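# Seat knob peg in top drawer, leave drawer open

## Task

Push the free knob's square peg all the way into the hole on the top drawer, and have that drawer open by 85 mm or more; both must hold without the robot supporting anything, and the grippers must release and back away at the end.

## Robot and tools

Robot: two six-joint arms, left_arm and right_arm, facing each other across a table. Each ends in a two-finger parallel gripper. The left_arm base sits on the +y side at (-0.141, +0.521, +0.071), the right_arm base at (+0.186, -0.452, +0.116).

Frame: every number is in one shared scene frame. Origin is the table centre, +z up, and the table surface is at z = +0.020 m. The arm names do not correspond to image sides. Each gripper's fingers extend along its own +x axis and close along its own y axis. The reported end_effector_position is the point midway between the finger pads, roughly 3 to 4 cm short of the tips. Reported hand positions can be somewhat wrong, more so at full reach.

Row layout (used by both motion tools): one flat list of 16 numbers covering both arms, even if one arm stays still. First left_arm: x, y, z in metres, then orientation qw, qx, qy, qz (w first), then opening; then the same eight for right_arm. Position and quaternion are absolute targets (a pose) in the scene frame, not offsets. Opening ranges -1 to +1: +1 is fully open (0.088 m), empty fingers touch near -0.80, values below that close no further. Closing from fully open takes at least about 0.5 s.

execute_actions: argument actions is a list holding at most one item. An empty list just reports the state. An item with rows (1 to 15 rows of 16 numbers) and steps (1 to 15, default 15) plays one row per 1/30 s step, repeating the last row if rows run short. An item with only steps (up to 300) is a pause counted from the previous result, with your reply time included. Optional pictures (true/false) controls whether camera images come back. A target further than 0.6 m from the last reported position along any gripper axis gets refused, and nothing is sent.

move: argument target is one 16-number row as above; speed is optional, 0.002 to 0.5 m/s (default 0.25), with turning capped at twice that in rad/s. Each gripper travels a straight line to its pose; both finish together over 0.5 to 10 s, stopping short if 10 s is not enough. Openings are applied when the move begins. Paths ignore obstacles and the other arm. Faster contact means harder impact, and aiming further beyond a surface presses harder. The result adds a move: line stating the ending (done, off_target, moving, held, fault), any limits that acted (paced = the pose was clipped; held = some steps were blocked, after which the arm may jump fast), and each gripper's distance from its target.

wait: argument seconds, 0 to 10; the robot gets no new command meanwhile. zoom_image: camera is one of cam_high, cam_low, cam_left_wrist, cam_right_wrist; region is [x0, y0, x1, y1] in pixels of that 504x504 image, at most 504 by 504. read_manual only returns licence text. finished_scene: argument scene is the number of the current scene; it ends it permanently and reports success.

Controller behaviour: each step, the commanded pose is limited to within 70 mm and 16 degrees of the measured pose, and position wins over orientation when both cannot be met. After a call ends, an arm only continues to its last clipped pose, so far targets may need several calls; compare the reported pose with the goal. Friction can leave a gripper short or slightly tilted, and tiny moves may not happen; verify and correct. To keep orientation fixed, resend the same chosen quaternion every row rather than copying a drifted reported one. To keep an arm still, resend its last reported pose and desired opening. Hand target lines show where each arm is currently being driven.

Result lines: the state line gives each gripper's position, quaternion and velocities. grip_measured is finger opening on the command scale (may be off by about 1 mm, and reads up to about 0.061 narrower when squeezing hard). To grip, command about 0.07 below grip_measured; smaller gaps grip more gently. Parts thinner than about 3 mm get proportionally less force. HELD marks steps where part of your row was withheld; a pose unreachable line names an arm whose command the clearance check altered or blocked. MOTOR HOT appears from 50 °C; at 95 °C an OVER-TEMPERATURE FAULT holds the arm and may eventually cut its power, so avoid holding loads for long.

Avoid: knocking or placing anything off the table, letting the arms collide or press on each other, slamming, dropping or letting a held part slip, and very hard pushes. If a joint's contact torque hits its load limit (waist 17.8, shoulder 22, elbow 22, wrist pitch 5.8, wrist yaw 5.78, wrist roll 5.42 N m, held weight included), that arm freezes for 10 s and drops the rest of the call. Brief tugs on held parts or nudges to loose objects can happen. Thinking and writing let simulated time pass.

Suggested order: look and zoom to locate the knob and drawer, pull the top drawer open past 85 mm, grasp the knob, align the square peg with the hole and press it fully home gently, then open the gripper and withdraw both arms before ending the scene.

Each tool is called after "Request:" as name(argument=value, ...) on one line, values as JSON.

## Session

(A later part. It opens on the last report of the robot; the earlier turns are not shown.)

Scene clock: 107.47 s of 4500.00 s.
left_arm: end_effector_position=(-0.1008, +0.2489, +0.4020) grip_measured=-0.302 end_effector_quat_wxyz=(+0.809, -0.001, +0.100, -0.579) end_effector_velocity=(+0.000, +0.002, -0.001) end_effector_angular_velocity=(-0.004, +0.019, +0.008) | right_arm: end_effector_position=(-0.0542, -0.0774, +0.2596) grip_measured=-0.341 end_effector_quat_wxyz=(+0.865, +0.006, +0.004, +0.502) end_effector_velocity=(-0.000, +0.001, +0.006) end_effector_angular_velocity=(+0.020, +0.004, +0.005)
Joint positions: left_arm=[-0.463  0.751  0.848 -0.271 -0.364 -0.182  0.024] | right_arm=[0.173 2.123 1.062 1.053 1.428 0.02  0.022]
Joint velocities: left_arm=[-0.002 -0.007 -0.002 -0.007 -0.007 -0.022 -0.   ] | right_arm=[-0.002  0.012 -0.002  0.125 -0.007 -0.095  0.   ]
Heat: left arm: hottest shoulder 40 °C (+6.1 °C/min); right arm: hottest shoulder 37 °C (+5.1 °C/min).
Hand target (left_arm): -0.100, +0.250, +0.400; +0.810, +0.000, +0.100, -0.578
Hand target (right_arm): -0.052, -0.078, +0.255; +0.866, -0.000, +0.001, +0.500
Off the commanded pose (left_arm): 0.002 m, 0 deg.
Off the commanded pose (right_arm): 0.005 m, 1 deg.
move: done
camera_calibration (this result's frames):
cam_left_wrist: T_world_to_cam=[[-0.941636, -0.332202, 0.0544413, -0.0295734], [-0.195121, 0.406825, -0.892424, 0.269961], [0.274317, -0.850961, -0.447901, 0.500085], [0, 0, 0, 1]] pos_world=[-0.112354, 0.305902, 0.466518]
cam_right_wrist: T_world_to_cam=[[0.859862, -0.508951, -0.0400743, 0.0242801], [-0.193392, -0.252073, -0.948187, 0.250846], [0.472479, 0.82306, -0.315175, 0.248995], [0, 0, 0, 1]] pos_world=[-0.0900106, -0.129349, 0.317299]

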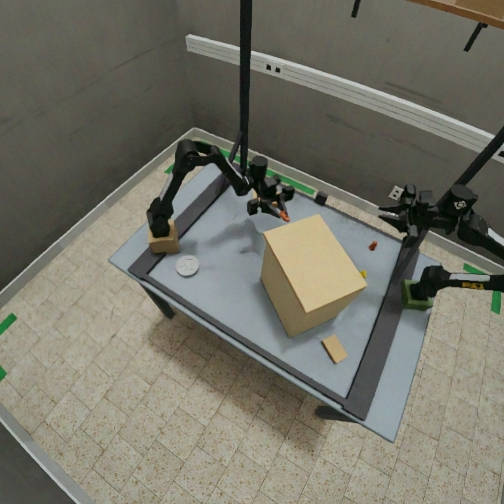

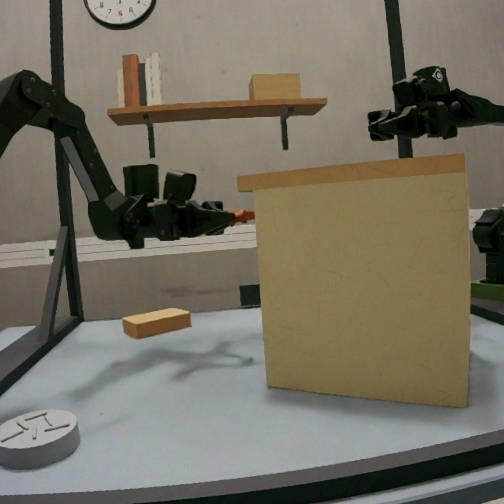

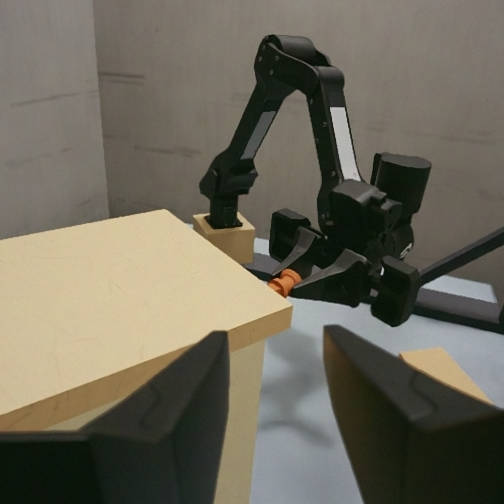

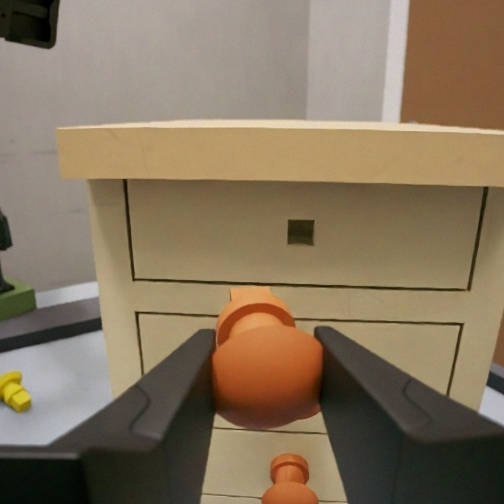

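Request:
move(target=[-0.1,0.25,0.40,0.814,0,0.1,-0.581,-0.3,-0.023,-0.0436,0.260,0.9026,0,0,0.4305,-0.42], speed=0.03)

Request:
zoom_image(camera="cam_right_wrist", region=[180, 220, 320, 320])

Scene clock: 116.37 s of 4500.00 s.
left_arm: end_effector_position=(-0.1009, +0.2489, +0.4019) grip_measured=-0.302 end_effector_quat_wxyz=(+0.809, -0.001, +0.100, -0.579) end_effector_velocity=(-0.002, -0.000, +0.001) end_effector_angular_velocity=(-0.010, +0.008, -0.008) | right_arm: end_effector_position=(-0.0224, -0.0457, +0.2593) grip_measured=-0.341 end_effector_quat_wxyz=(+0.901, -0.001, -0.000, +0.433) end_effector_velocity=(-0.001, +0.002, +0.004) end_effector_angular_velocity=(-0.018, -0.023, +0.005)
Joint positions: left_arm=[-0.463  0.751  0.848 -0.271 -0.364 -0.182  0.024] | right_arm=[0.07  2.178 1.161 1.01  1.482 0.004 0.022]
Joint velocities: left_arm=[-0.002 -0.002 -0.002  0.007  0.007 -0.007  0.   ] | right_arm=[-0.002 -0.007  0.007 -0.007 -0.007 -0.037 -0.   ]
Heat: left arm: hottest shoulder 38 °C (+4.0 °C/min); right arm: hottest shoulder 37 °C (+4.0 °C/min).
Hand target (left_arm): -0.100, +0.250, +0.400; +0.810, +0.000, +0.100, -0.578
Hand target (right_arm): -0.023, -0.044, +0.260; +0.903, -0.000, -0.000, +0.431
Off the commanded pose (left_arm): 0.002 m, 0 deg.
Off the commanded pose (right_arm): 0.002 m, 0 deg.
move: done
camera_calibration (this result's frames):
cam_left_wrist: T_world_to_cam=[[-0.941757, -0.331849, 0.0545021, -0.0297551], [-0.195027, 0.406901, -0.89241, 0.269939], [0.273968, -0.851063, -0.447921, 0.500082], [0, 0, 0, 1]] pos_world=[-0.112383, 0.305888, 0.466516]
cam_right_wrist: T_world_to_cam=[[0.770271, -0.637278, -0.0236444, 0.000913465], [-0.217978, -0.228261, -0.948885, 0.265425], [0.599307, 0.736052, -0.314735, 0.206571], [0, 0, 0, 1]] pos_world=[-0.0666461, -0.0908784, 0.316895]

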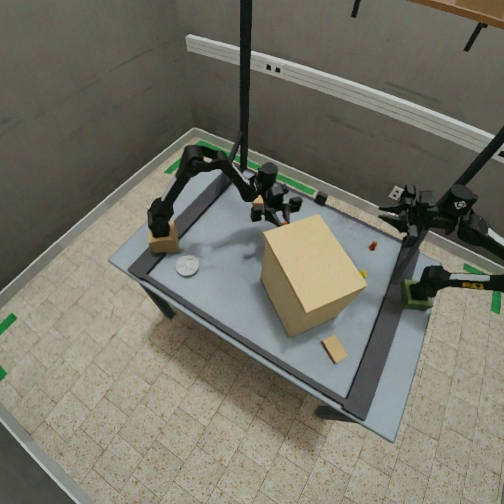

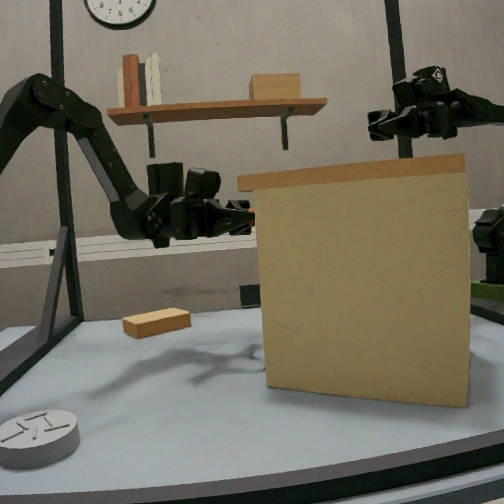

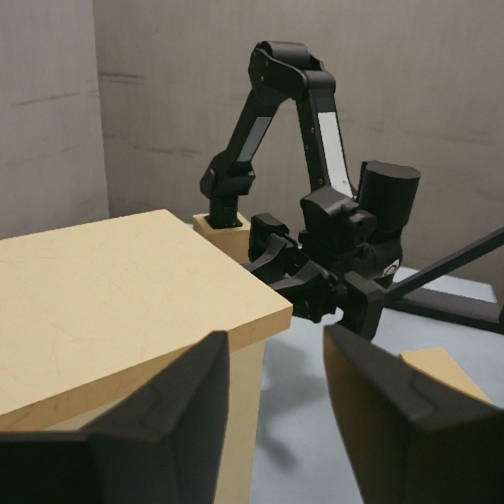

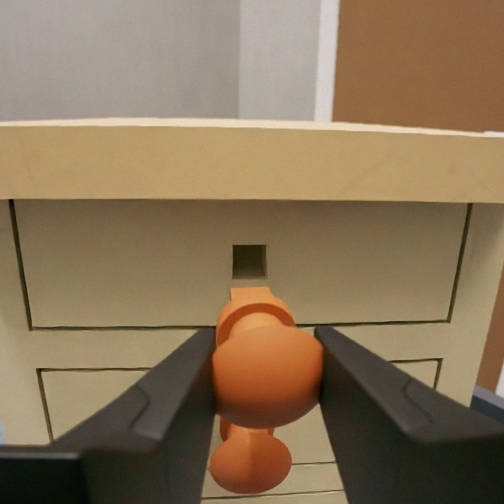

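Region (180, 220, 320, 320) of cam_right_wrist's 504x504 image, scaled by 3.600, with more detail than that image has; it fills the top 360 rows of this view, and the rest is white.

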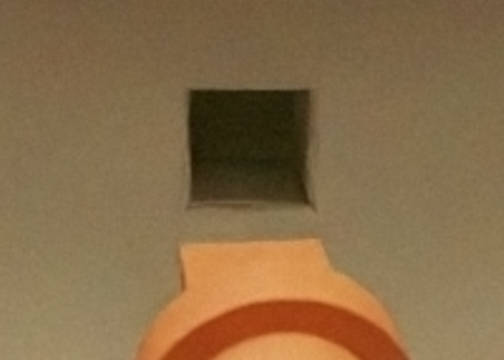

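Request:
move(target=[-0.1,0.25,0.40,0.814,0,0.1,-0.581,-0.3,-0.017,-0.0385,0.268,0.9026,0,0,0.4305,-0.42], speed=0.015)

Request:
zoom_image(camera="cam_right_wrist", region=[180, 220, 320, 320])

Scene clock: 125.17 s of 4500.00 s.
left_arm: end_effector_position=(-0.1009, +0.2489, +0.4019) grip_measured=-0.302 end_effector_quat_wxyz=(+0.809, -0.001, +0.100, -0.579) end_effector_velocity=(+0.000, +0.002, +0.002) end_effector_angular_velocity=(-0.015, +0.006, +0.006) | right_arm: end_effector_position=(-0.0163, -0.0407, +0.2586) grip_measured=-0.341 end_effector_quat_wxyz=(+0.903, -0.011, -0.004, +0.430) end_effector_velocity=(+0.001, +0.000, -0.001) end_effector_angular_velocity=(-0.011, -0.010, +0.005)
Joint positions: left_arm=[-0.463  0.751  0.848 -0.271 -0.364 -0.182  0.024] | right_arm=[ 0.052  2.177  1.162  0.993  1.47  -0.001  0.022]
Joint velocities: left_arm=[-0.002 -0.007 -0.002  0.007 -0.007 -0.007 -0.   ] | right_arm=[-0.002 -0.007 -0.007 -0.022 -0.007  0.007 -0.   ]
Heat: left arm: hottest shoulder 37 °C (+3.0 °C/min); right arm: hottest shoulder 38 °C (+4.0 °C/min).
Hand target (left_arm): -0.100, +0.250, +0.400; +0.810, +0.000, +0.100, -0.578
Hand target (right_arm): -0.017, -0.039, +0.268; +0.903, +0.000, -0.000, +0.430
Off the commanded pose (left_arm): 0.002 m, 0 deg.
Off the commanded pose (right_arm): 0.010 m, 1 deg.
After step 90, 4.73 s passed at rest.
move: off_target (right_arm)
camera_calibration (this result's frames):
cam_left_wrist: T_world_to_cam=[[-0.941757, -0.331849, 0.0545021, -0.0297551], [-0.195027, 0.406901, -0.89241, 0.269939], [0.273968, -0.851063, -0.447921, 0.500082], [0, 0, 0, 1]] pos_world=[-0.112383, 0.305888, 0.466516]
cam_right_wrist: T_world_to_cam=[[0.766326, -0.642445, -0.00310922, -0.00623465], [-0.205306, -0.240302, -0.948738, 0.266874], [0.608765, 0.727681, -0.316047, 0.199081], [0, 0, 0, 1]] pos_world=[-0.0616251, -0.0847424, 0.316093]

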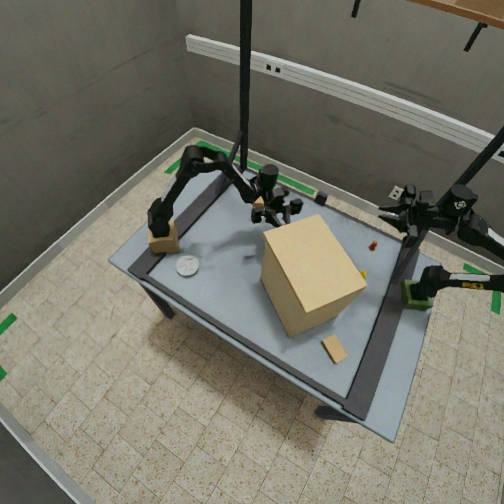

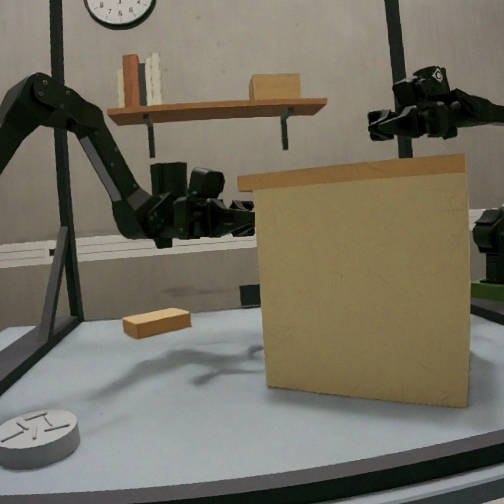

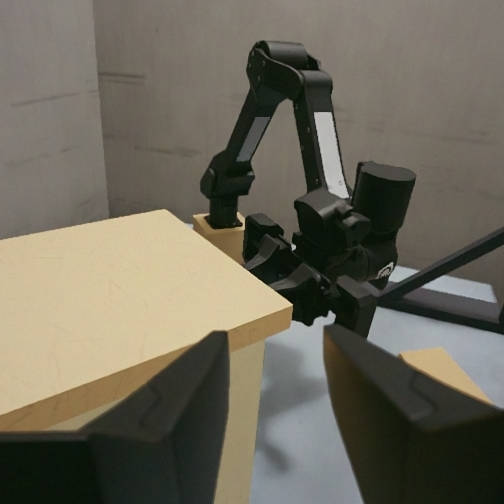

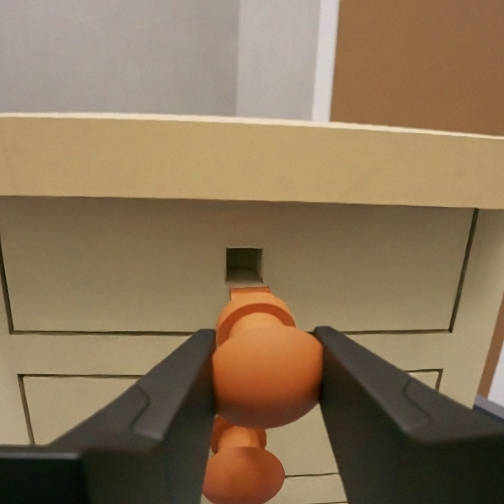

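Region (180, 220, 320, 320) of cam_right_wrist's 504x504 image, scaled by 3.600, with more detail than that image has; it fills the top 360 rows of this view, and the rest is white.

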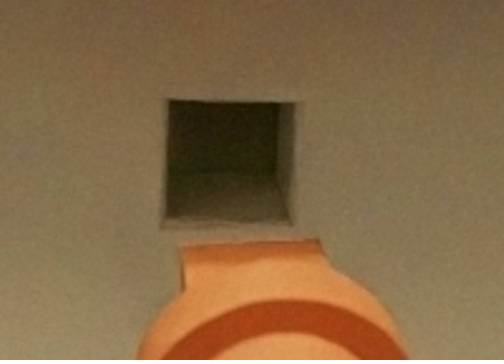

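Request:
move(target=[-0.1,0.25,0.40,0.814,0,0.1,-0.581,-0.3,-0.0185,-0.0385,0.273,0.9026,0,0,0.4305,-0.42], speed=0.03)

Request:
zoom_image(camera="cam_right_wrist", region=[180,220,320,320])

Scene clock: 137.03 s of 4500.00 s.
left_arm: end_effector_position=(-0.1009, +0.2489, +0.4019) grip_measured=-0.302 end_effector_quat_wxyz=(+0.809, -0.001, +0.100, -0.579) end_effector_velocity=(+0.002, +0.001, -0.002) end_effector_angular_velocity=(+0.000, +0.019, +0.013) | right_arm: end_effector_position=(-0.0171, -0.0399, +0.2637) grip_measured=-0.341 end_effector_quat_wxyz=(+0.903, -0.012, -0.004, +0.430) end_effector_velocity=(+0.003, +0.002, +0.001) end_effector_angular_velocity=(-0.017, -0.018, +0.000)
Joint positions: left_arm=[-0.463  0.751  0.848 -0.271 -0.364 -0.182  0.024] | right_arm=[ 0.052  2.166  1.171  0.973  1.469 -0.002  0.022]
Joint velocities: left_arm=[ 0.002 -0.002 -0.002 -0.007 -0.007 -0.022  0.   ] | right_arm=[-0.007 -0.007 -0.002 -0.022 -0.007 -0.007 -0.   ]
Heat: left arm: hottest wrist pitch 39 °C (+2.0 °C/min); right arm: hottest shoulder 40 °C (+5.0 °C/min).
Hand target (left_arm): -0.100, +0.250, +0.400; +0.810, +0.000, +0.100, -0.578
Hand target (right_arm): -0.018, -0.039, +0.273; +0.903, -0.000, -0.000, +0.431
Off the commanded pose (left_arm): 0.002 m, 0 deg.
Off the commanded pose (right_arm): 0.009 m, 1 deg.
After step 90, 8.03 s passed at rest.
move: off_target (right_arm)
camera_calibration (this result's frames):
cam_left_wrist: T_world_to_cam=[[-0.941757, -0.331849, 0.0545021, -0.0297551], [-0.195027, 0.406901, -0.89241, 0.269939], [0.273968, -0.851063, -0.447921, 0.500082], [0, 0, 0, 1]] pos_world=[-0.112383, 0.305888, 0.466516]
cam_right_wrist: T_world_to_cam=[[0.766575, -0.642152, -0.00196567, -0.00537841], [-0.204375, -0.241071, -0.948744, 0.271755], [0.608764, 0.727685, -0.316039, 0.200615], [0, 0, 0, 1]] pos_world=[-0.062464, -0.0839258, 0.321217]

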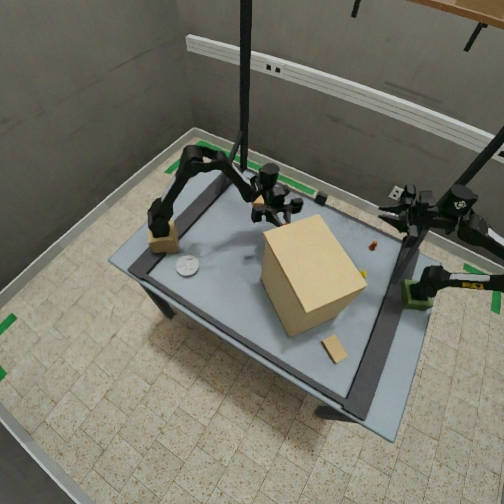

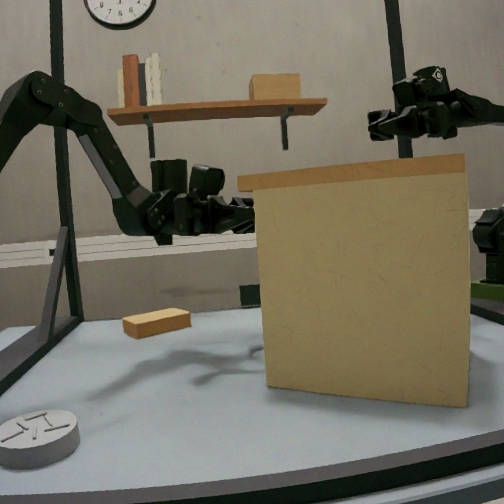

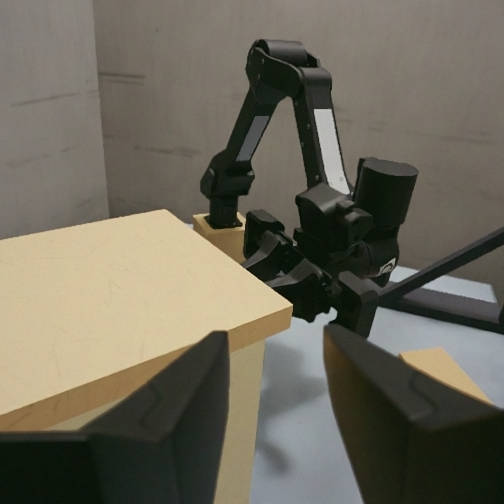

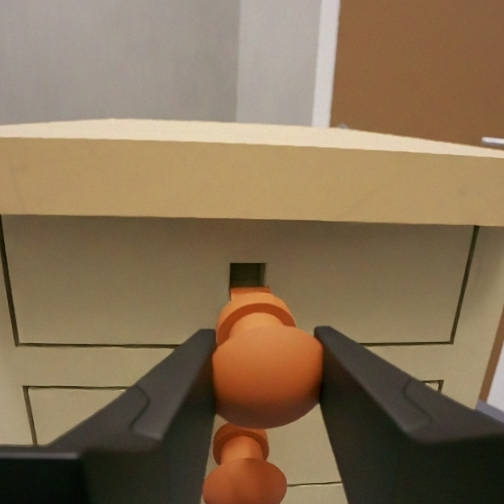

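Region (180, 220, 320, 320) of cam_right_wrist's 504x504 image, scaled by 3.600, with more detail than that image has; it fills the top 360 rows of this view, and the rest is white.

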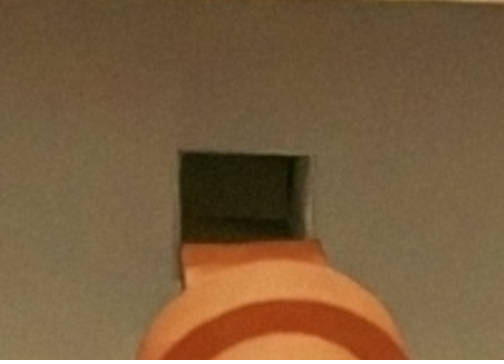

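Request:
move(target=[-0.1,0.25,0.40,0.814,0,0.1,-0.581,-0.3,-0.0162,-0.0341,0.275,0.9026,0,0,0.4305,-0.42], speed=0.02)

Request:
zoom_image(camera="cam_right_wrist", region=[180,220,320,320])

Scene clock: 146.07 s of 4500.00 s.
left_arm: end_effector_position=(-0.1009, +0.2489, +0.4019) grip_measured=-0.302 end_effector_quat_wxyz=(+0.809, -0.001, +0.100, -0.579) end_effector_velocity=(+0.000, +0.000, -0.001) end_effector_angular_velocity=(-0.009, +0.019, +0.008) | right_arm: end_effector_position=(-0.0156, -0.0364, +0.2654) grip_measured=-0.341 end_effector_quat_wxyz=(+0.903, -0.012, -0.004, +0.430) end_effector_velocity=(+0.001, +0.003, -0.004) end_effector_angular_velocity=(-0.024, -0.024, +0.015)
Joint positions: left_arm=[-0.463  0.751  0.848 -0.271 -0.364 -0.182  0.024] | right_arm=[ 0.043  2.166  1.179  0.963  1.461 -0.002  0.022]
Joint velocities: left_arm=[-0.002 -0.002 -0.007  0.007 -0.007 -0.022  0.   ] | right_arm=[-0.007  0.002 -0.002 -0.022 -0.022 -0.007  0.   ]
Heat: left arm: hottest wrist pitch 39 °C (+0.0 °C/min); right arm: hottest shoulder 41 °C (+5.0 °C/min).
Hand target (left_arm): -0.100, +0.250, +0.400; +0.810, +0.000, +0.100, -0.578
Hand target (right_arm): -0.016, -0.034, +0.275; +0.903, +0.000, -0.000, +0.430
Off the commanded pose (left_arm): 0.002 m, 0 deg.
Off the commanded pose (right_arm): 0.010 m, 1 deg.
After step 90, 5.17 s passed at rest.
move: off_target (right_arm)
camera_calibration (this result's frames):
cam_left_wrist: T_world_to_cam=[[-0.941757, -0.331849, 0.0545021, -0.0297551], [-0.195027, 0.406901, -0.89241, 0.269939], [0.273968, -0.851063, -0.447921, 0.500082], [0, 0, 0, 1]] pos_world=[-0.112383, 0.305888, 0.466516]
cam_right_wrist: T_world_to_cam=[[0.766574, -0.642155, -0.0012227, -0.00440303], [-0.203992, -0.24171, -0.948664, 0.274434], [0.608894, 0.72747, -0.316283, 0.197737], [0, 0, 0, 1]] pos_world=[-0.0610431, -0.0803418, 0.322882]

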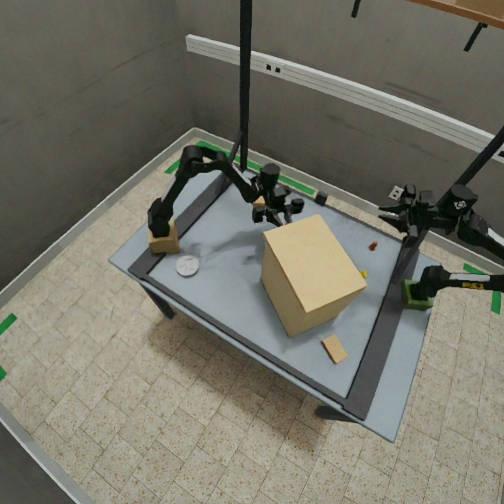

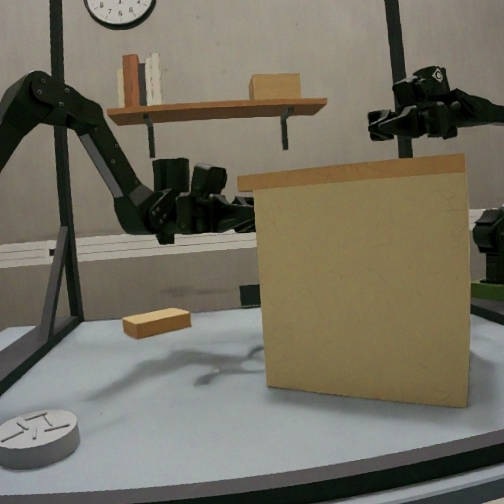

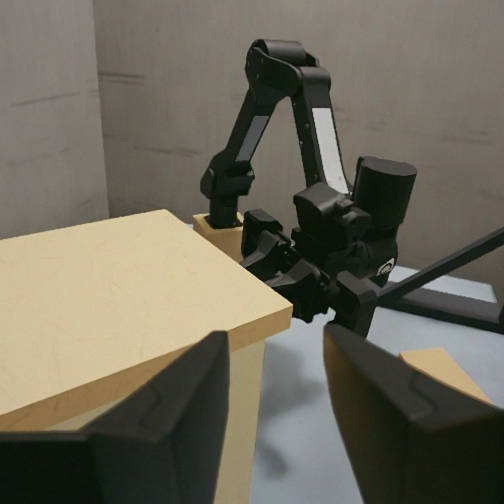

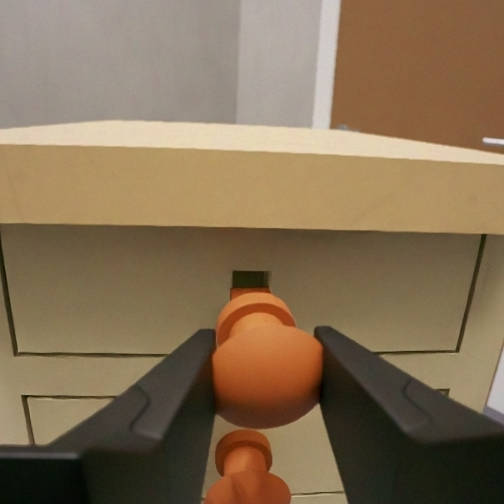

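Region (180, 220, 320, 320) of cam_right_wrist's 504x504 image, scaled by 3.600, with more detail than that image has; it fills the top 360 rows of this view, and the rest is white.

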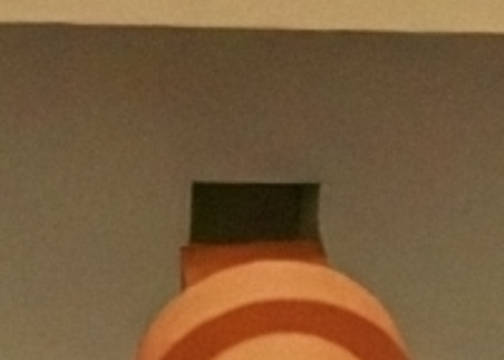

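Request:
move(target=[-0.1,0.25,0.40,0.814,0,0.1,-0.581,-0.3,-0.0128,-0.0304,0.2755,0.9026,0,0,0.4305,-0.42], speed=0.015)

Request:
zoom_image(camera="cam_right_wrist", region=[180,220,320,320])

Scene clock: 152.97 s of 4500.00 s.
left_arm: end_effector_position=(-0.1009, +0.2489, +0.4019) grip_measured=-0.302 end_effector_quat_wxyz=(+0.809, -0.001, +0.100, -0.579) end_effector_velocity=(-0.002, +0.001, -0.005) end_effector_angular_velocity=(+0.020, +0.007, -0.008) | right_arm: end_effector_position=(-0.0123, -0.0326, +0.2655) grip_measured=-0.341 end_effector_quat_wxyz=(+0.903, -0.013, -0.004, +0.430) end_effector_velocity=(+0.001, +0.001, +0.002) end_effector_angular_velocity=(-0.003, -0.004, -0.010)
Joint positions: left_arm=[-0.463  0.751  0.848 -0.271 -0.364 -0.182  0.024] | right_arm=[ 0.032  2.166  1.181  0.96   1.449 -0.002  0.022]
Joint velocities: left_arm=[-0.002 -0.002 -0.002 -0.022  0.007 -0.007 -0.   ] | right_arm=[-0.002 -0.002  0.007 -0.007  0.007 -0.007 -0.   ]
Heat: left arm: hottest wrist pitch 40 °C (+0.0 °C/min); right arm: hottest shoulder 42 °C (+5.0 °C/min).
Hand target (left_arm): -0.100, +0.250, +0.400; +0.810, +0.000, +0.100, -0.578
Hand target (right_arm): -0.013, -0.031, +0.275; +0.903, -0.000, -0.000, +0.431
Off the commanded pose (left_arm): 0.002 m, 0 deg.
Off the commanded pose (right_arm): 0.010 m, 2 deg.
After step 90, 2.80 s passed at rest.
move: off_target (right_arm)
camera_calibration (this result's frames):
cam_left_wrist: T_world_to_cam=[[-0.941757, -0.331849, 0.0545021, -0.0297551], [-0.195027, 0.406901, -0.89241, 0.269939], [0.273968, -0.851063, -0.447921, 0.500082], [0, 0, 0, 1]] pos_world=[-0.112383, 0.305888, 0.466516]
cam_right_wrist: T_world_to_cam=[[0.766572, -0.642158, 0.0006471, -0.00507396], [-0.20292, -0.24319, -0.948516, 0.276079], [0.609254, 0.726974, -0.31673, 0.19316], [0, 0, 0, 1]] pos_world=[-0.0577724, -0.0765413, 0.323048]

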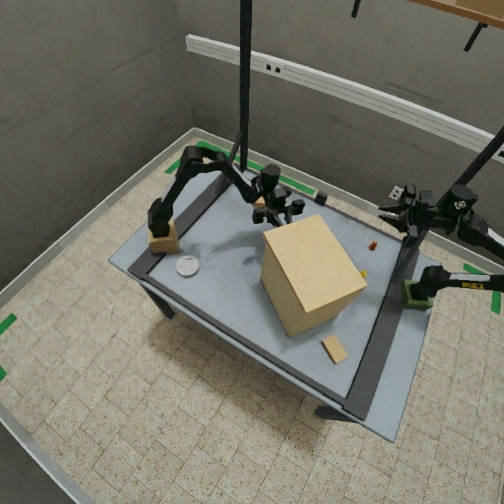

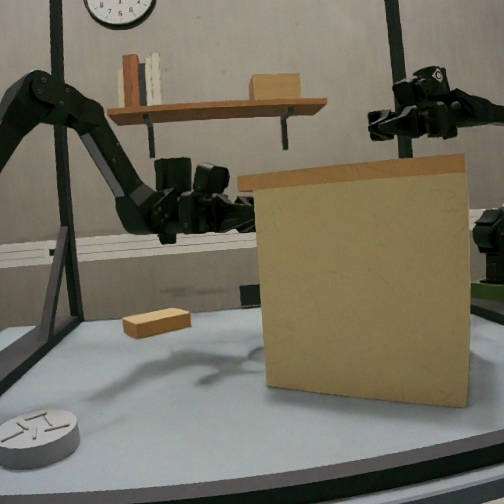

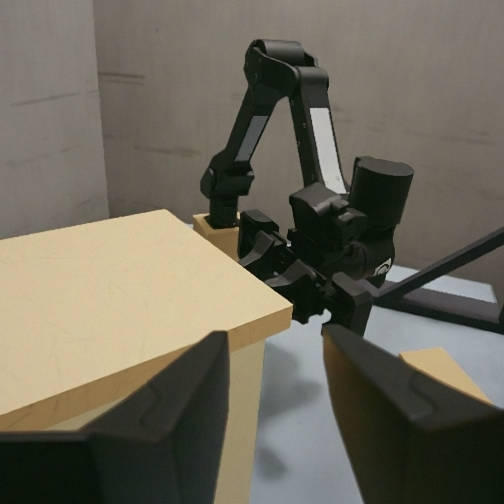

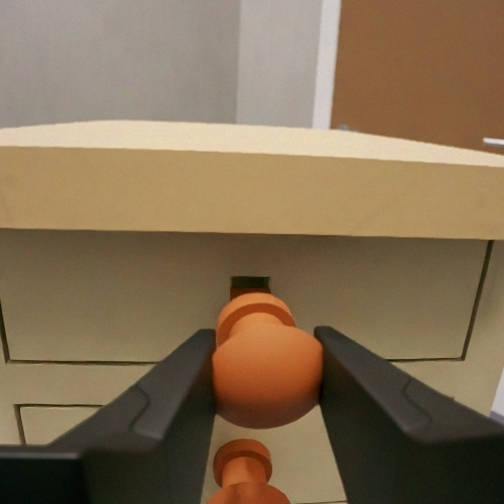

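Region (180, 220, 320, 320) of cam_right_wrist's 504x504 image, scaled by 3.600, with more detail than that image has; it fills the top 360 rows of this view, and the rest is white.

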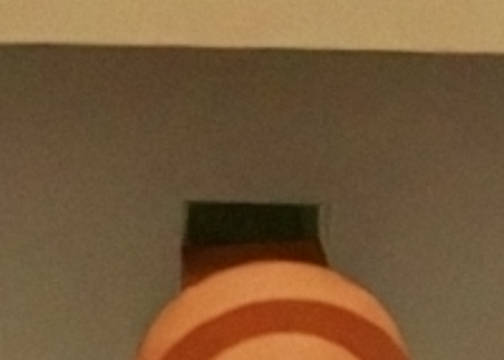

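Request:
move(target=[-0.1,0.25,0.40,0.814,0,0.1,-0.581,-0.3,-0.0116,-0.0288,0.2775,0.9026,0,0,0.4305,-0.42], speed=0.015)

Request:
zoom_image(camera="cam_right_wrist", region=[180,220,320,320])

Scene clock: 158.00 s of 4500.00 s.
left_arm: end_effector_position=(-0.1009, +0.2489, +0.4019) grip_measured=-0.302 end_effector_quat_wxyz=(+0.809, -0.001, +0.100, -0.579) end_effector_velocity=(+0.000, +0.001, -0.005) end_effector_angular_velocity=(+0.020, +0.005, +0.006) | right_arm: end_effector_position=(-0.0111, -0.0309, +0.2680) grip_measured=-0.341 end_effector_quat_wxyz=(+0.903, -0.012, -0.004, +0.430) end_effector_velocity=(+0.001, +0.003, -0.002) end_effector_angular_velocity=(-0.014, -0.014, +0.015)
Joint positions: left_arm=[-0.463  0.751  0.848 -0.271 -0.364 -0.182  0.024] | right_arm=[ 0.027  2.161  1.185  0.952  1.444 -0.002  0.022]
Joint velocities: left_arm=[-0.002 -0.002 -0.002 -0.022 -0.007 -0.007 -0.   ] | right_arm=[-0.007  0.002 -0.002 -0.007 -0.022 -0.007 -0.   ]
Heat: left arm: hottest wrist pitch 40 °C (-1.0 °C/min); right arm: hottest shoulder 43 °C (+6.1 °C/min).
Hand target (left_arm): -0.100, +0.250, +0.400; +0.810, +0.000, +0.100, -0.578
Hand target (right_arm): -0.011, -0.029, +0.278; +0.903, +0.000, -0.000, +0.430
Off the commanded pose (left_arm): 0.002 m, 0 deg.
Off the commanded pose (right_arm): 0.010 m, 1 deg.
After step 90, 0.83 s passed at rest.
move: off_target (right_arm)
camera_calibration (this result's frames):
cam_left_wrist: T_world_to_cam=[[-0.941757, -0.331849, 0.0545021, -0.0297551], [-0.195027, 0.406901, -0.89241, 0.269939], [0.273968, -0.851063, -0.447921, 0.500082], [0, 0, 0, 1]] pos_world=[-0.112383, 0.305888, 0.466516]
cam_right_wrist: T_world_to_cam=[[0.766571, -0.642159, -0.000503645, -0.00458654], [-0.203755, -0.242487, -0.948517, 0.279084], [0.608977, 0.727208, -0.316727, 0.191926], [0, 0, 0, 1]] pos_world=[-0.0564979, -0.0748414, 0.325502]

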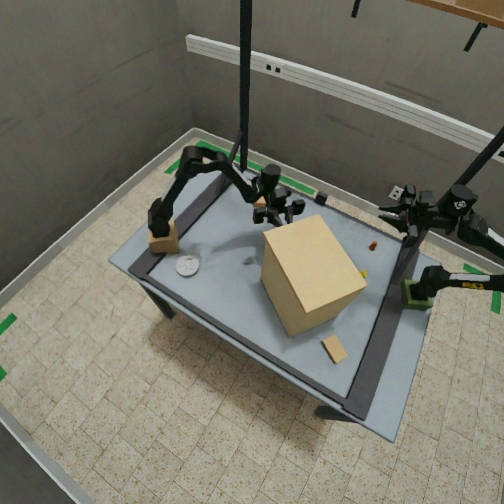

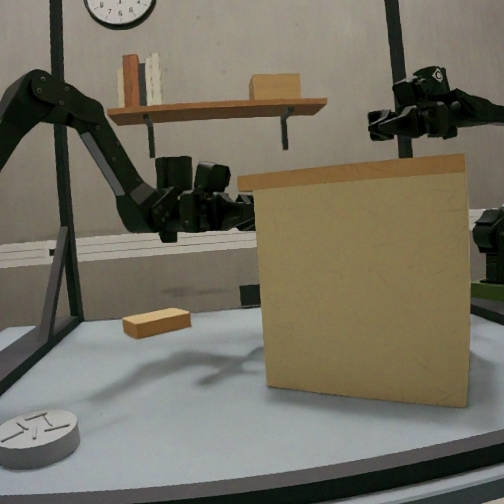

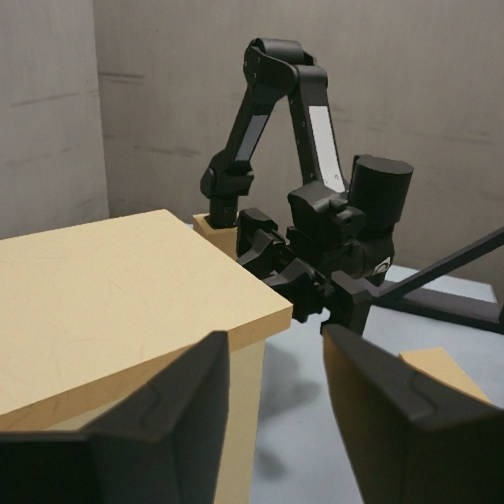

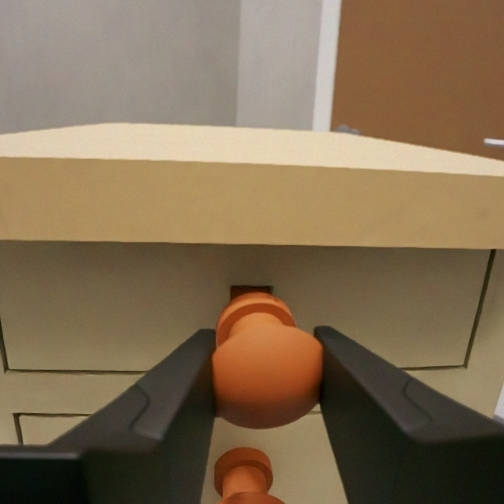

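Region (180, 220, 320, 320) of cam_right_wrist's 504x504 image, scaled by 3.600, with more detail than that image has; it fills the top 360 rows of this view, and the rest is white.

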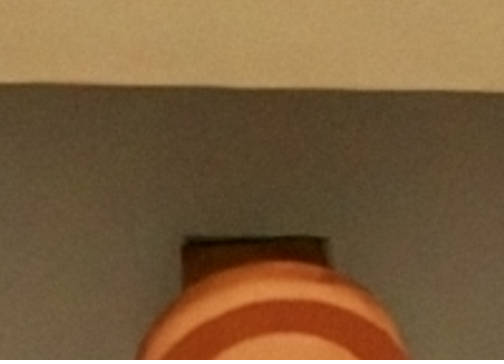

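Request:
move(target=[-0.1,0.25,0.40,0.814,0,0.1,-0.581,-0.3,-0.0065,-0.0225,0.276,0.9026,0,0,0.4305,-0.42], speed=0.01)

Request:
zoom_image(camera="cam_right_wrist", region=[180,220,320,320])

Scene clock: 162.57 s of 4500.00 s.
left_arm: end_effector_position=(-0.1009, +0.2489, +0.4019) grip_measured=-0.302 end_effector_quat_wxyz=(+0.809, -0.001, +0.100, -0.579) end_effector_velocity=(-0.001, +0.002, -0.003) end_effector_angular_velocity=(+0.015, +0.005, +0.001) | right_arm: end_effector_position=(-0.0086, -0.0278, +0.2678) grip_measured=-0.341 end_effector_quat_wxyz=(+0.902, -0.013, -0.004, +0.432) end_effector_velocity=(-0.000, +0.001, +0.001) end_effector_angular_velocity=(-0.006, -0.007, +0.005)
Joint positions: left_arm=[-0.463  0.751  0.848 -0.271 -0.364 -0.182  0.024] | right_arm=[ 0.017  2.161  1.185  0.951  1.431 -0.002  0.022]
Joint velocities: left_arm=[-0.007 -0.002  0.002 -0.022 -0.007 -0.007 -0.   ] | right_arm=[-0.002 -0.002  0.002 -0.007 -0.007 -0.007 -0.   ]
Heat: left arm: hottest wrist pitch 40 °C (-2.0 °C/min); right arm: hottest shoulder 43 °C (+6.0 °C/min).
Hand target (left_arm): -0.100, +0.250, +0.400; +0.810, +0.000, +0.100, -0.578
Hand target (right_arm): -0.006, -0.023, +0.276; +0.903, -0.000, -0.000, +0.431
Off the commanded pose (left_arm): 0.002 m, 0 deg.
Off the commanded pose (right_arm): 0.010 m, 2 deg.
move: off_target (right_arm)
camera_calibration (this result's frames):
cam_left_wrist: T_world_to_cam=[[-0.941757, -0.331849, 0.0545021, -0.0297551], [-0.195027, 0.406901, -0.89241, 0.269939], [0.273968, -0.851063, -0.447921, 0.500082], [0, 0, 0, 1]] pos_world=[-0.112383, 0.305888, 0.466516]
cam_right_wrist: T_world_to_cam=[[0.769013, -0.639233, 0.000216468, -0.00456764], [-0.202552, -0.243996, -0.948387, 0.28017], [0.606294, 0.729278, -0.317114, 0.188249], [0, 0, 0, 1]] pos_world=[-0.0538728, -0.0718455, 0.325408]

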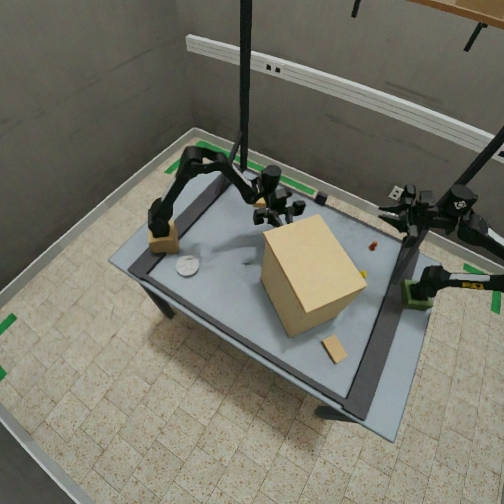

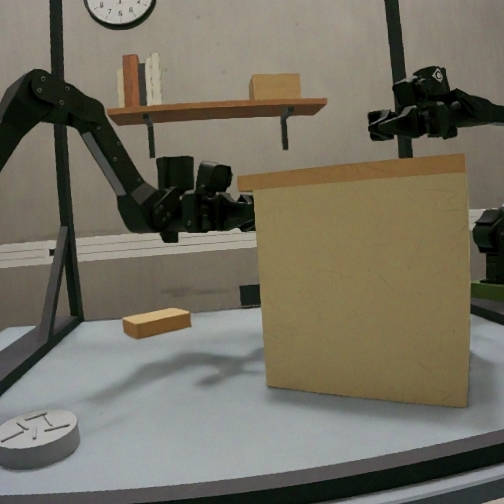

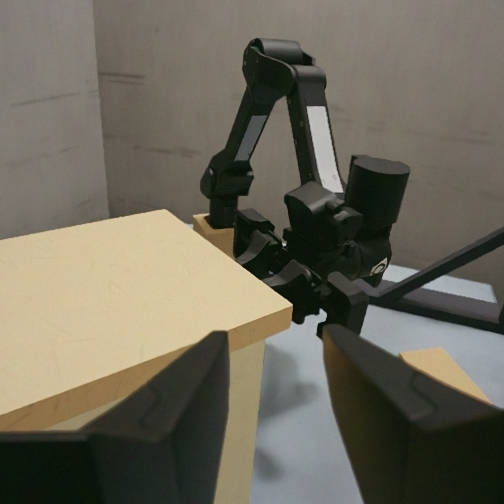

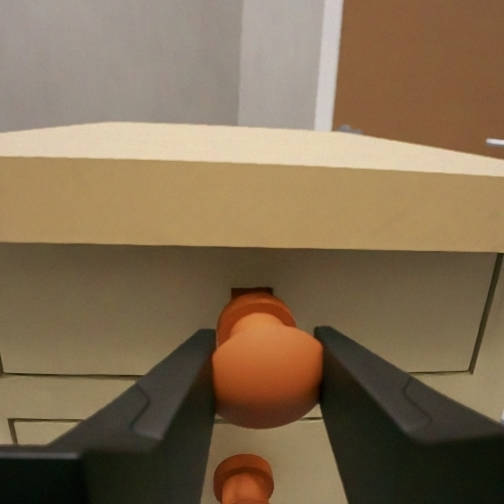

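Region (180, 220, 320, 320) of cam_right_wrist's 504x504 image, scaled by 3.600, with more detail than that image has; it fills the top 360 rows of this view, and the rest is white.

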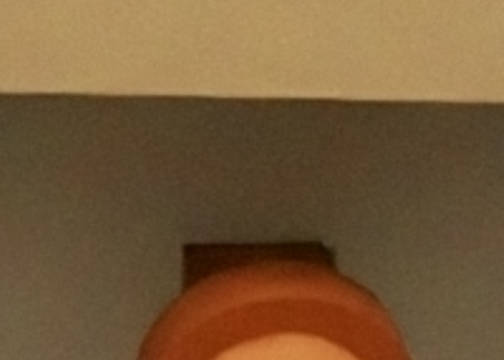

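Request:
move(target=[-0.1,0.25,0.40,0.814,0,0.1,-0.581,-0.3,-0.0055,-0.0215,0.271,0.9026,0,0,0.4305,-0.42], speed=0.005)

Request:
zoom_image(camera="cam_right_wrist", region=[180,220,320,320])

Scene clock: 170.33 s of 4500.00 s.
left_arm: end_effector_position=(-0.1009, +0.2489, +0.4019) grip_measured=-0.302 end_effector_quat_wxyz=(+0.809, -0.001, +0.100, -0.579) end_effector_velocity=(+0.000, +0.001, -0.002) end_effector_angular_velocity=(+0.005, +0.005, +0.006) | right_arm: end_effector_position=(-0.0088, -0.0276, +0.2684) grip_measured=-0.341 end_effector_quat_wxyz=(+0.902, -0.008, -0.003, +0.433) end_effector_velocity=(+0.000, +0.001, -0.002) end_effector_angular_velocity=(-0.014, -0.014, +0.005)
Joint positions: left_arm=[-0.463  0.751  0.848 -0.271 -0.364 -0.182  0.024] | right_arm=[ 0.017  2.161  1.185  0.961  1.43  -0.002  0.022]
Joint velocities: left_arm=[-0.002 -0.002 -0.002 -0.007 -0.007 -0.007 -0.   ] | right_arm=[-0.002  0.002 -0.002 -0.007 -0.007 -0.007 -0.   ]
Heat: left arm: hottest wrist pitch 41 °C (+2.0 °C/min); right arm: hottest shoulder 43 °C (+6.1 °C/min).
Hand target (left_arm): -0.100, +0.250, +0.400; +0.810, +0.000, +0.100, -0.578
Hand target (right_arm): -0.006, -0.022, +0.271; +0.903, -0.000, -0.000, +0.431
Off the commanded pose (left_arm): 0.002 m, 0 deg.
Off the commanded pose (right_arm): 0.007 m, 1 deg.
After step 90, 1.83 s passed at rest.
move: done
camera_calibration (this result's frames):
cam_left_wrist: T_world_to_cam=[[-0.941757, -0.331849, 0.0545021, -0.0297551], [-0.195027, 0.406901, -0.89241, 0.269939], [0.273968, -0.851063, -0.447921, 0.500082], [0, 0, 0, 1]] pos_world=[-0.112383, 0.305888, 0.466516]
cam_right_wrist: T_world_to_cam=[[0.769716, -0.638324, -0.00887099, -0.00187134], [-0.208234, -0.237913, -0.948702, 0.280901], [0.603469, 0.732079, -0.316046, 0.188188], [0, 0, 0, 1]] pos_world=[-0.053632, -0.072133, 0.32595]

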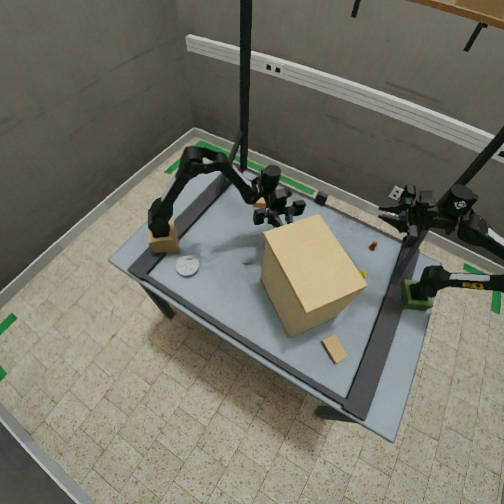

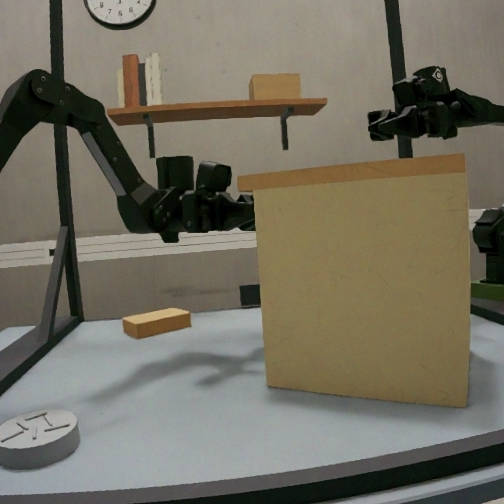

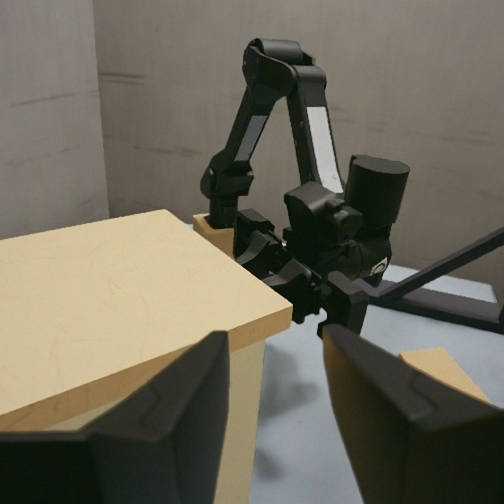

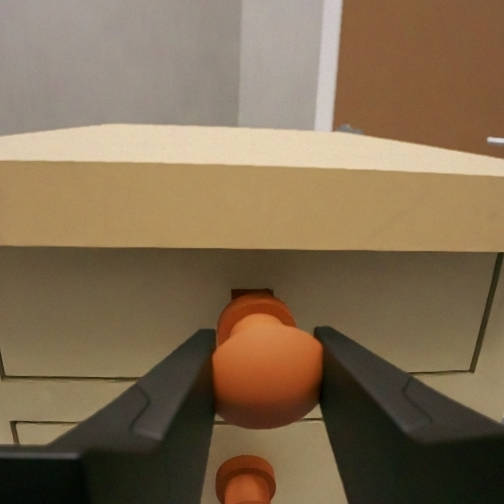

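Region (180, 220, 320, 320) of cam_right_wrist's 504x504 image, scaled by 3.600, with more detail than that image has; it fills the top 360 rows of this view, and the rest is white.

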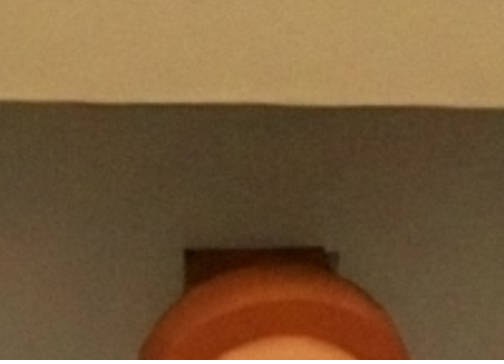

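Request:
move(target=[-0.1,0.25,0.40,0.814,0,0.1,-0.581,-0.3,-0.0095,-0.030,0.2645,0.9026,0,0,0.4305,-0.42], speed=0.008)

Request:
zoom_image(camera="cam_right_wrist", region=[180,220,320,320])

Scene clock: 174.77 s of 4500.00 s.
left_arm: end_effector_position=(-0.1009, +0.2489, +0.4019) grip_measured=-0.302 end_effector_quat_wxyz=(+0.809, -0.001, +0.100, -0.579) end_effector_velocity=(+0.002, +0.001, +0.001) end_effector_angular_velocity=(-0.010, +0.003, +0.020) | right_arm: end_effector_position=(-0.0096, -0.0288, +0.2687) grip_measured=-0.341 end_effector_quat_wxyz=(+0.902, +0.003, +0.001, +0.431) end_effector_velocity=(-0.002, +0.003, -0.001) end_effector_angular_velocity=(-0.019, -0.022, +0.020)
Joint positions: left_arm=[-0.463  0.751  0.848 -0.271 -0.364 -0.182  0.024] | right_arm=[ 0.021  2.166  1.185  0.988  1.437 -0.     0.022]
Joint velocities: left_arm=[-0.002 -0.002 -0.002  0.007 -0.022 -0.007 -0.   ] | right_arm=[-0.002  0.002  0.002 -0.007 -0.022 -0.022  0.   ]
Heat: left arm: hottest wrist pitch 41 °C (+2.0 °C/min); right arm: hottest shoulder 43 °C (+6.0 °C/min).
Hand target (left_arm): -0.100, +0.250, +0.400; +0.810, +0.000, +0.100, -0.578
Hand target (right_arm): -0.009, -0.030, +0.265; +0.903, -0.000, +0.000, +0.430
Off the commanded pose (left_arm): 0.002 m, 0 deg.
Off the commanded pose (right_arm): 0.004 m, 0 deg.
After step 90, 0.07 s passed at rest.
move: done
camera_calibration (this result's frames):
cam_left_wrist: T_world_to_cam=[[-0.941757, -0.331849, 0.0545021, -0.0297551], [-0.195027, 0.406901, -0.89241, 0.269939], [0.273968, -0.851063, -0.447921, 0.500082], [0, 0, 0, 1]] pos_world=[-0.112383, 0.305888, 0.466516]
cam_right_wrist: T_world_to_cam=[[0.767164, -0.640595, -0.0331124, 0.00446658], [-0.225085, -0.220501, -0.949061, 0.281183], [0.600662, 0.735539, -0.313349, 0.188959], [0, 0, 0, 1]] pos_world=[-0.053637, -0.0741243, 0.326217]

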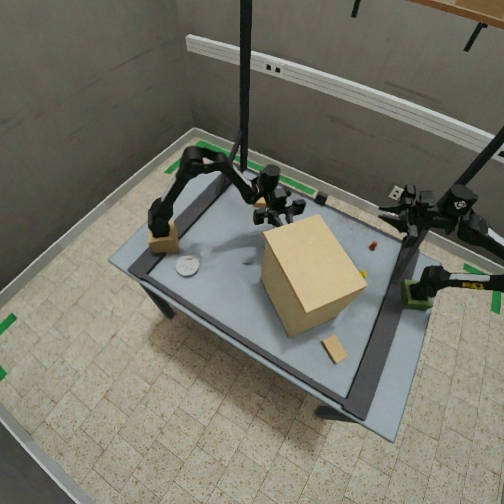

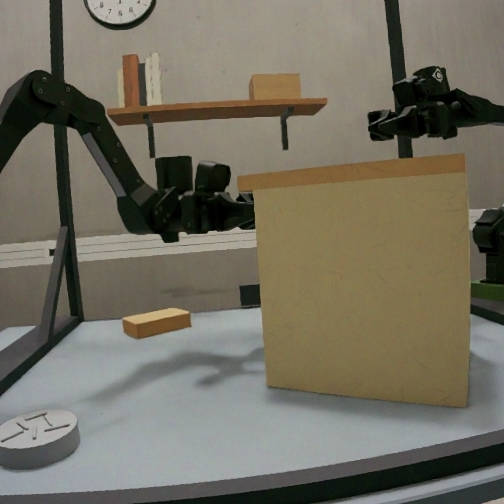

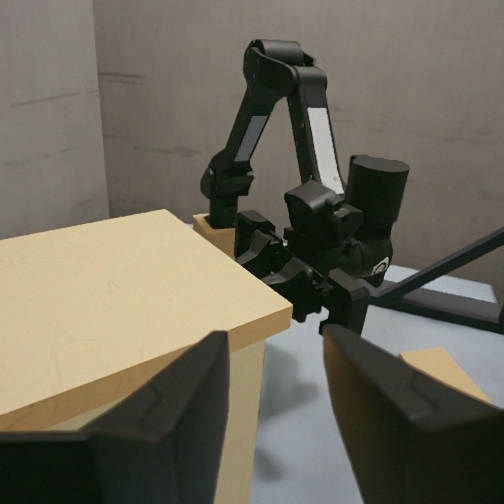

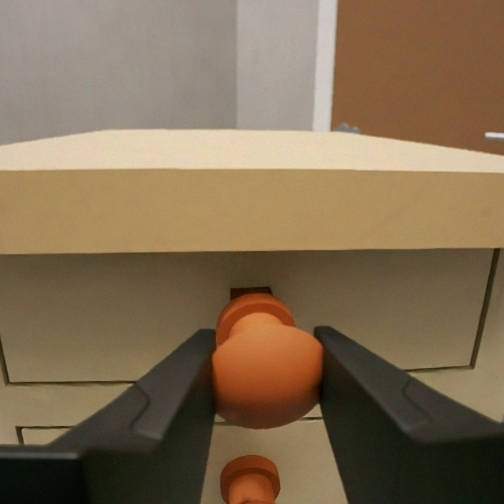

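Region (180, 220, 320, 320) of cam_right_wrist's 504x504 image, scaled by 3.600, with more detail than that image has; it fills the top 360 rows of this view, and the rest is white.

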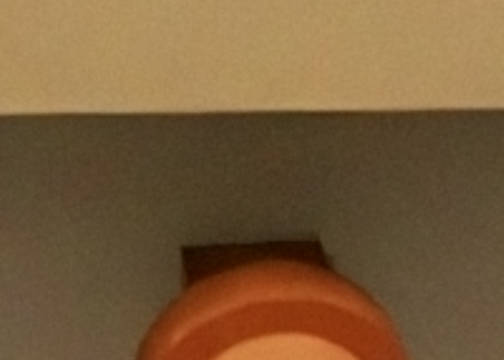

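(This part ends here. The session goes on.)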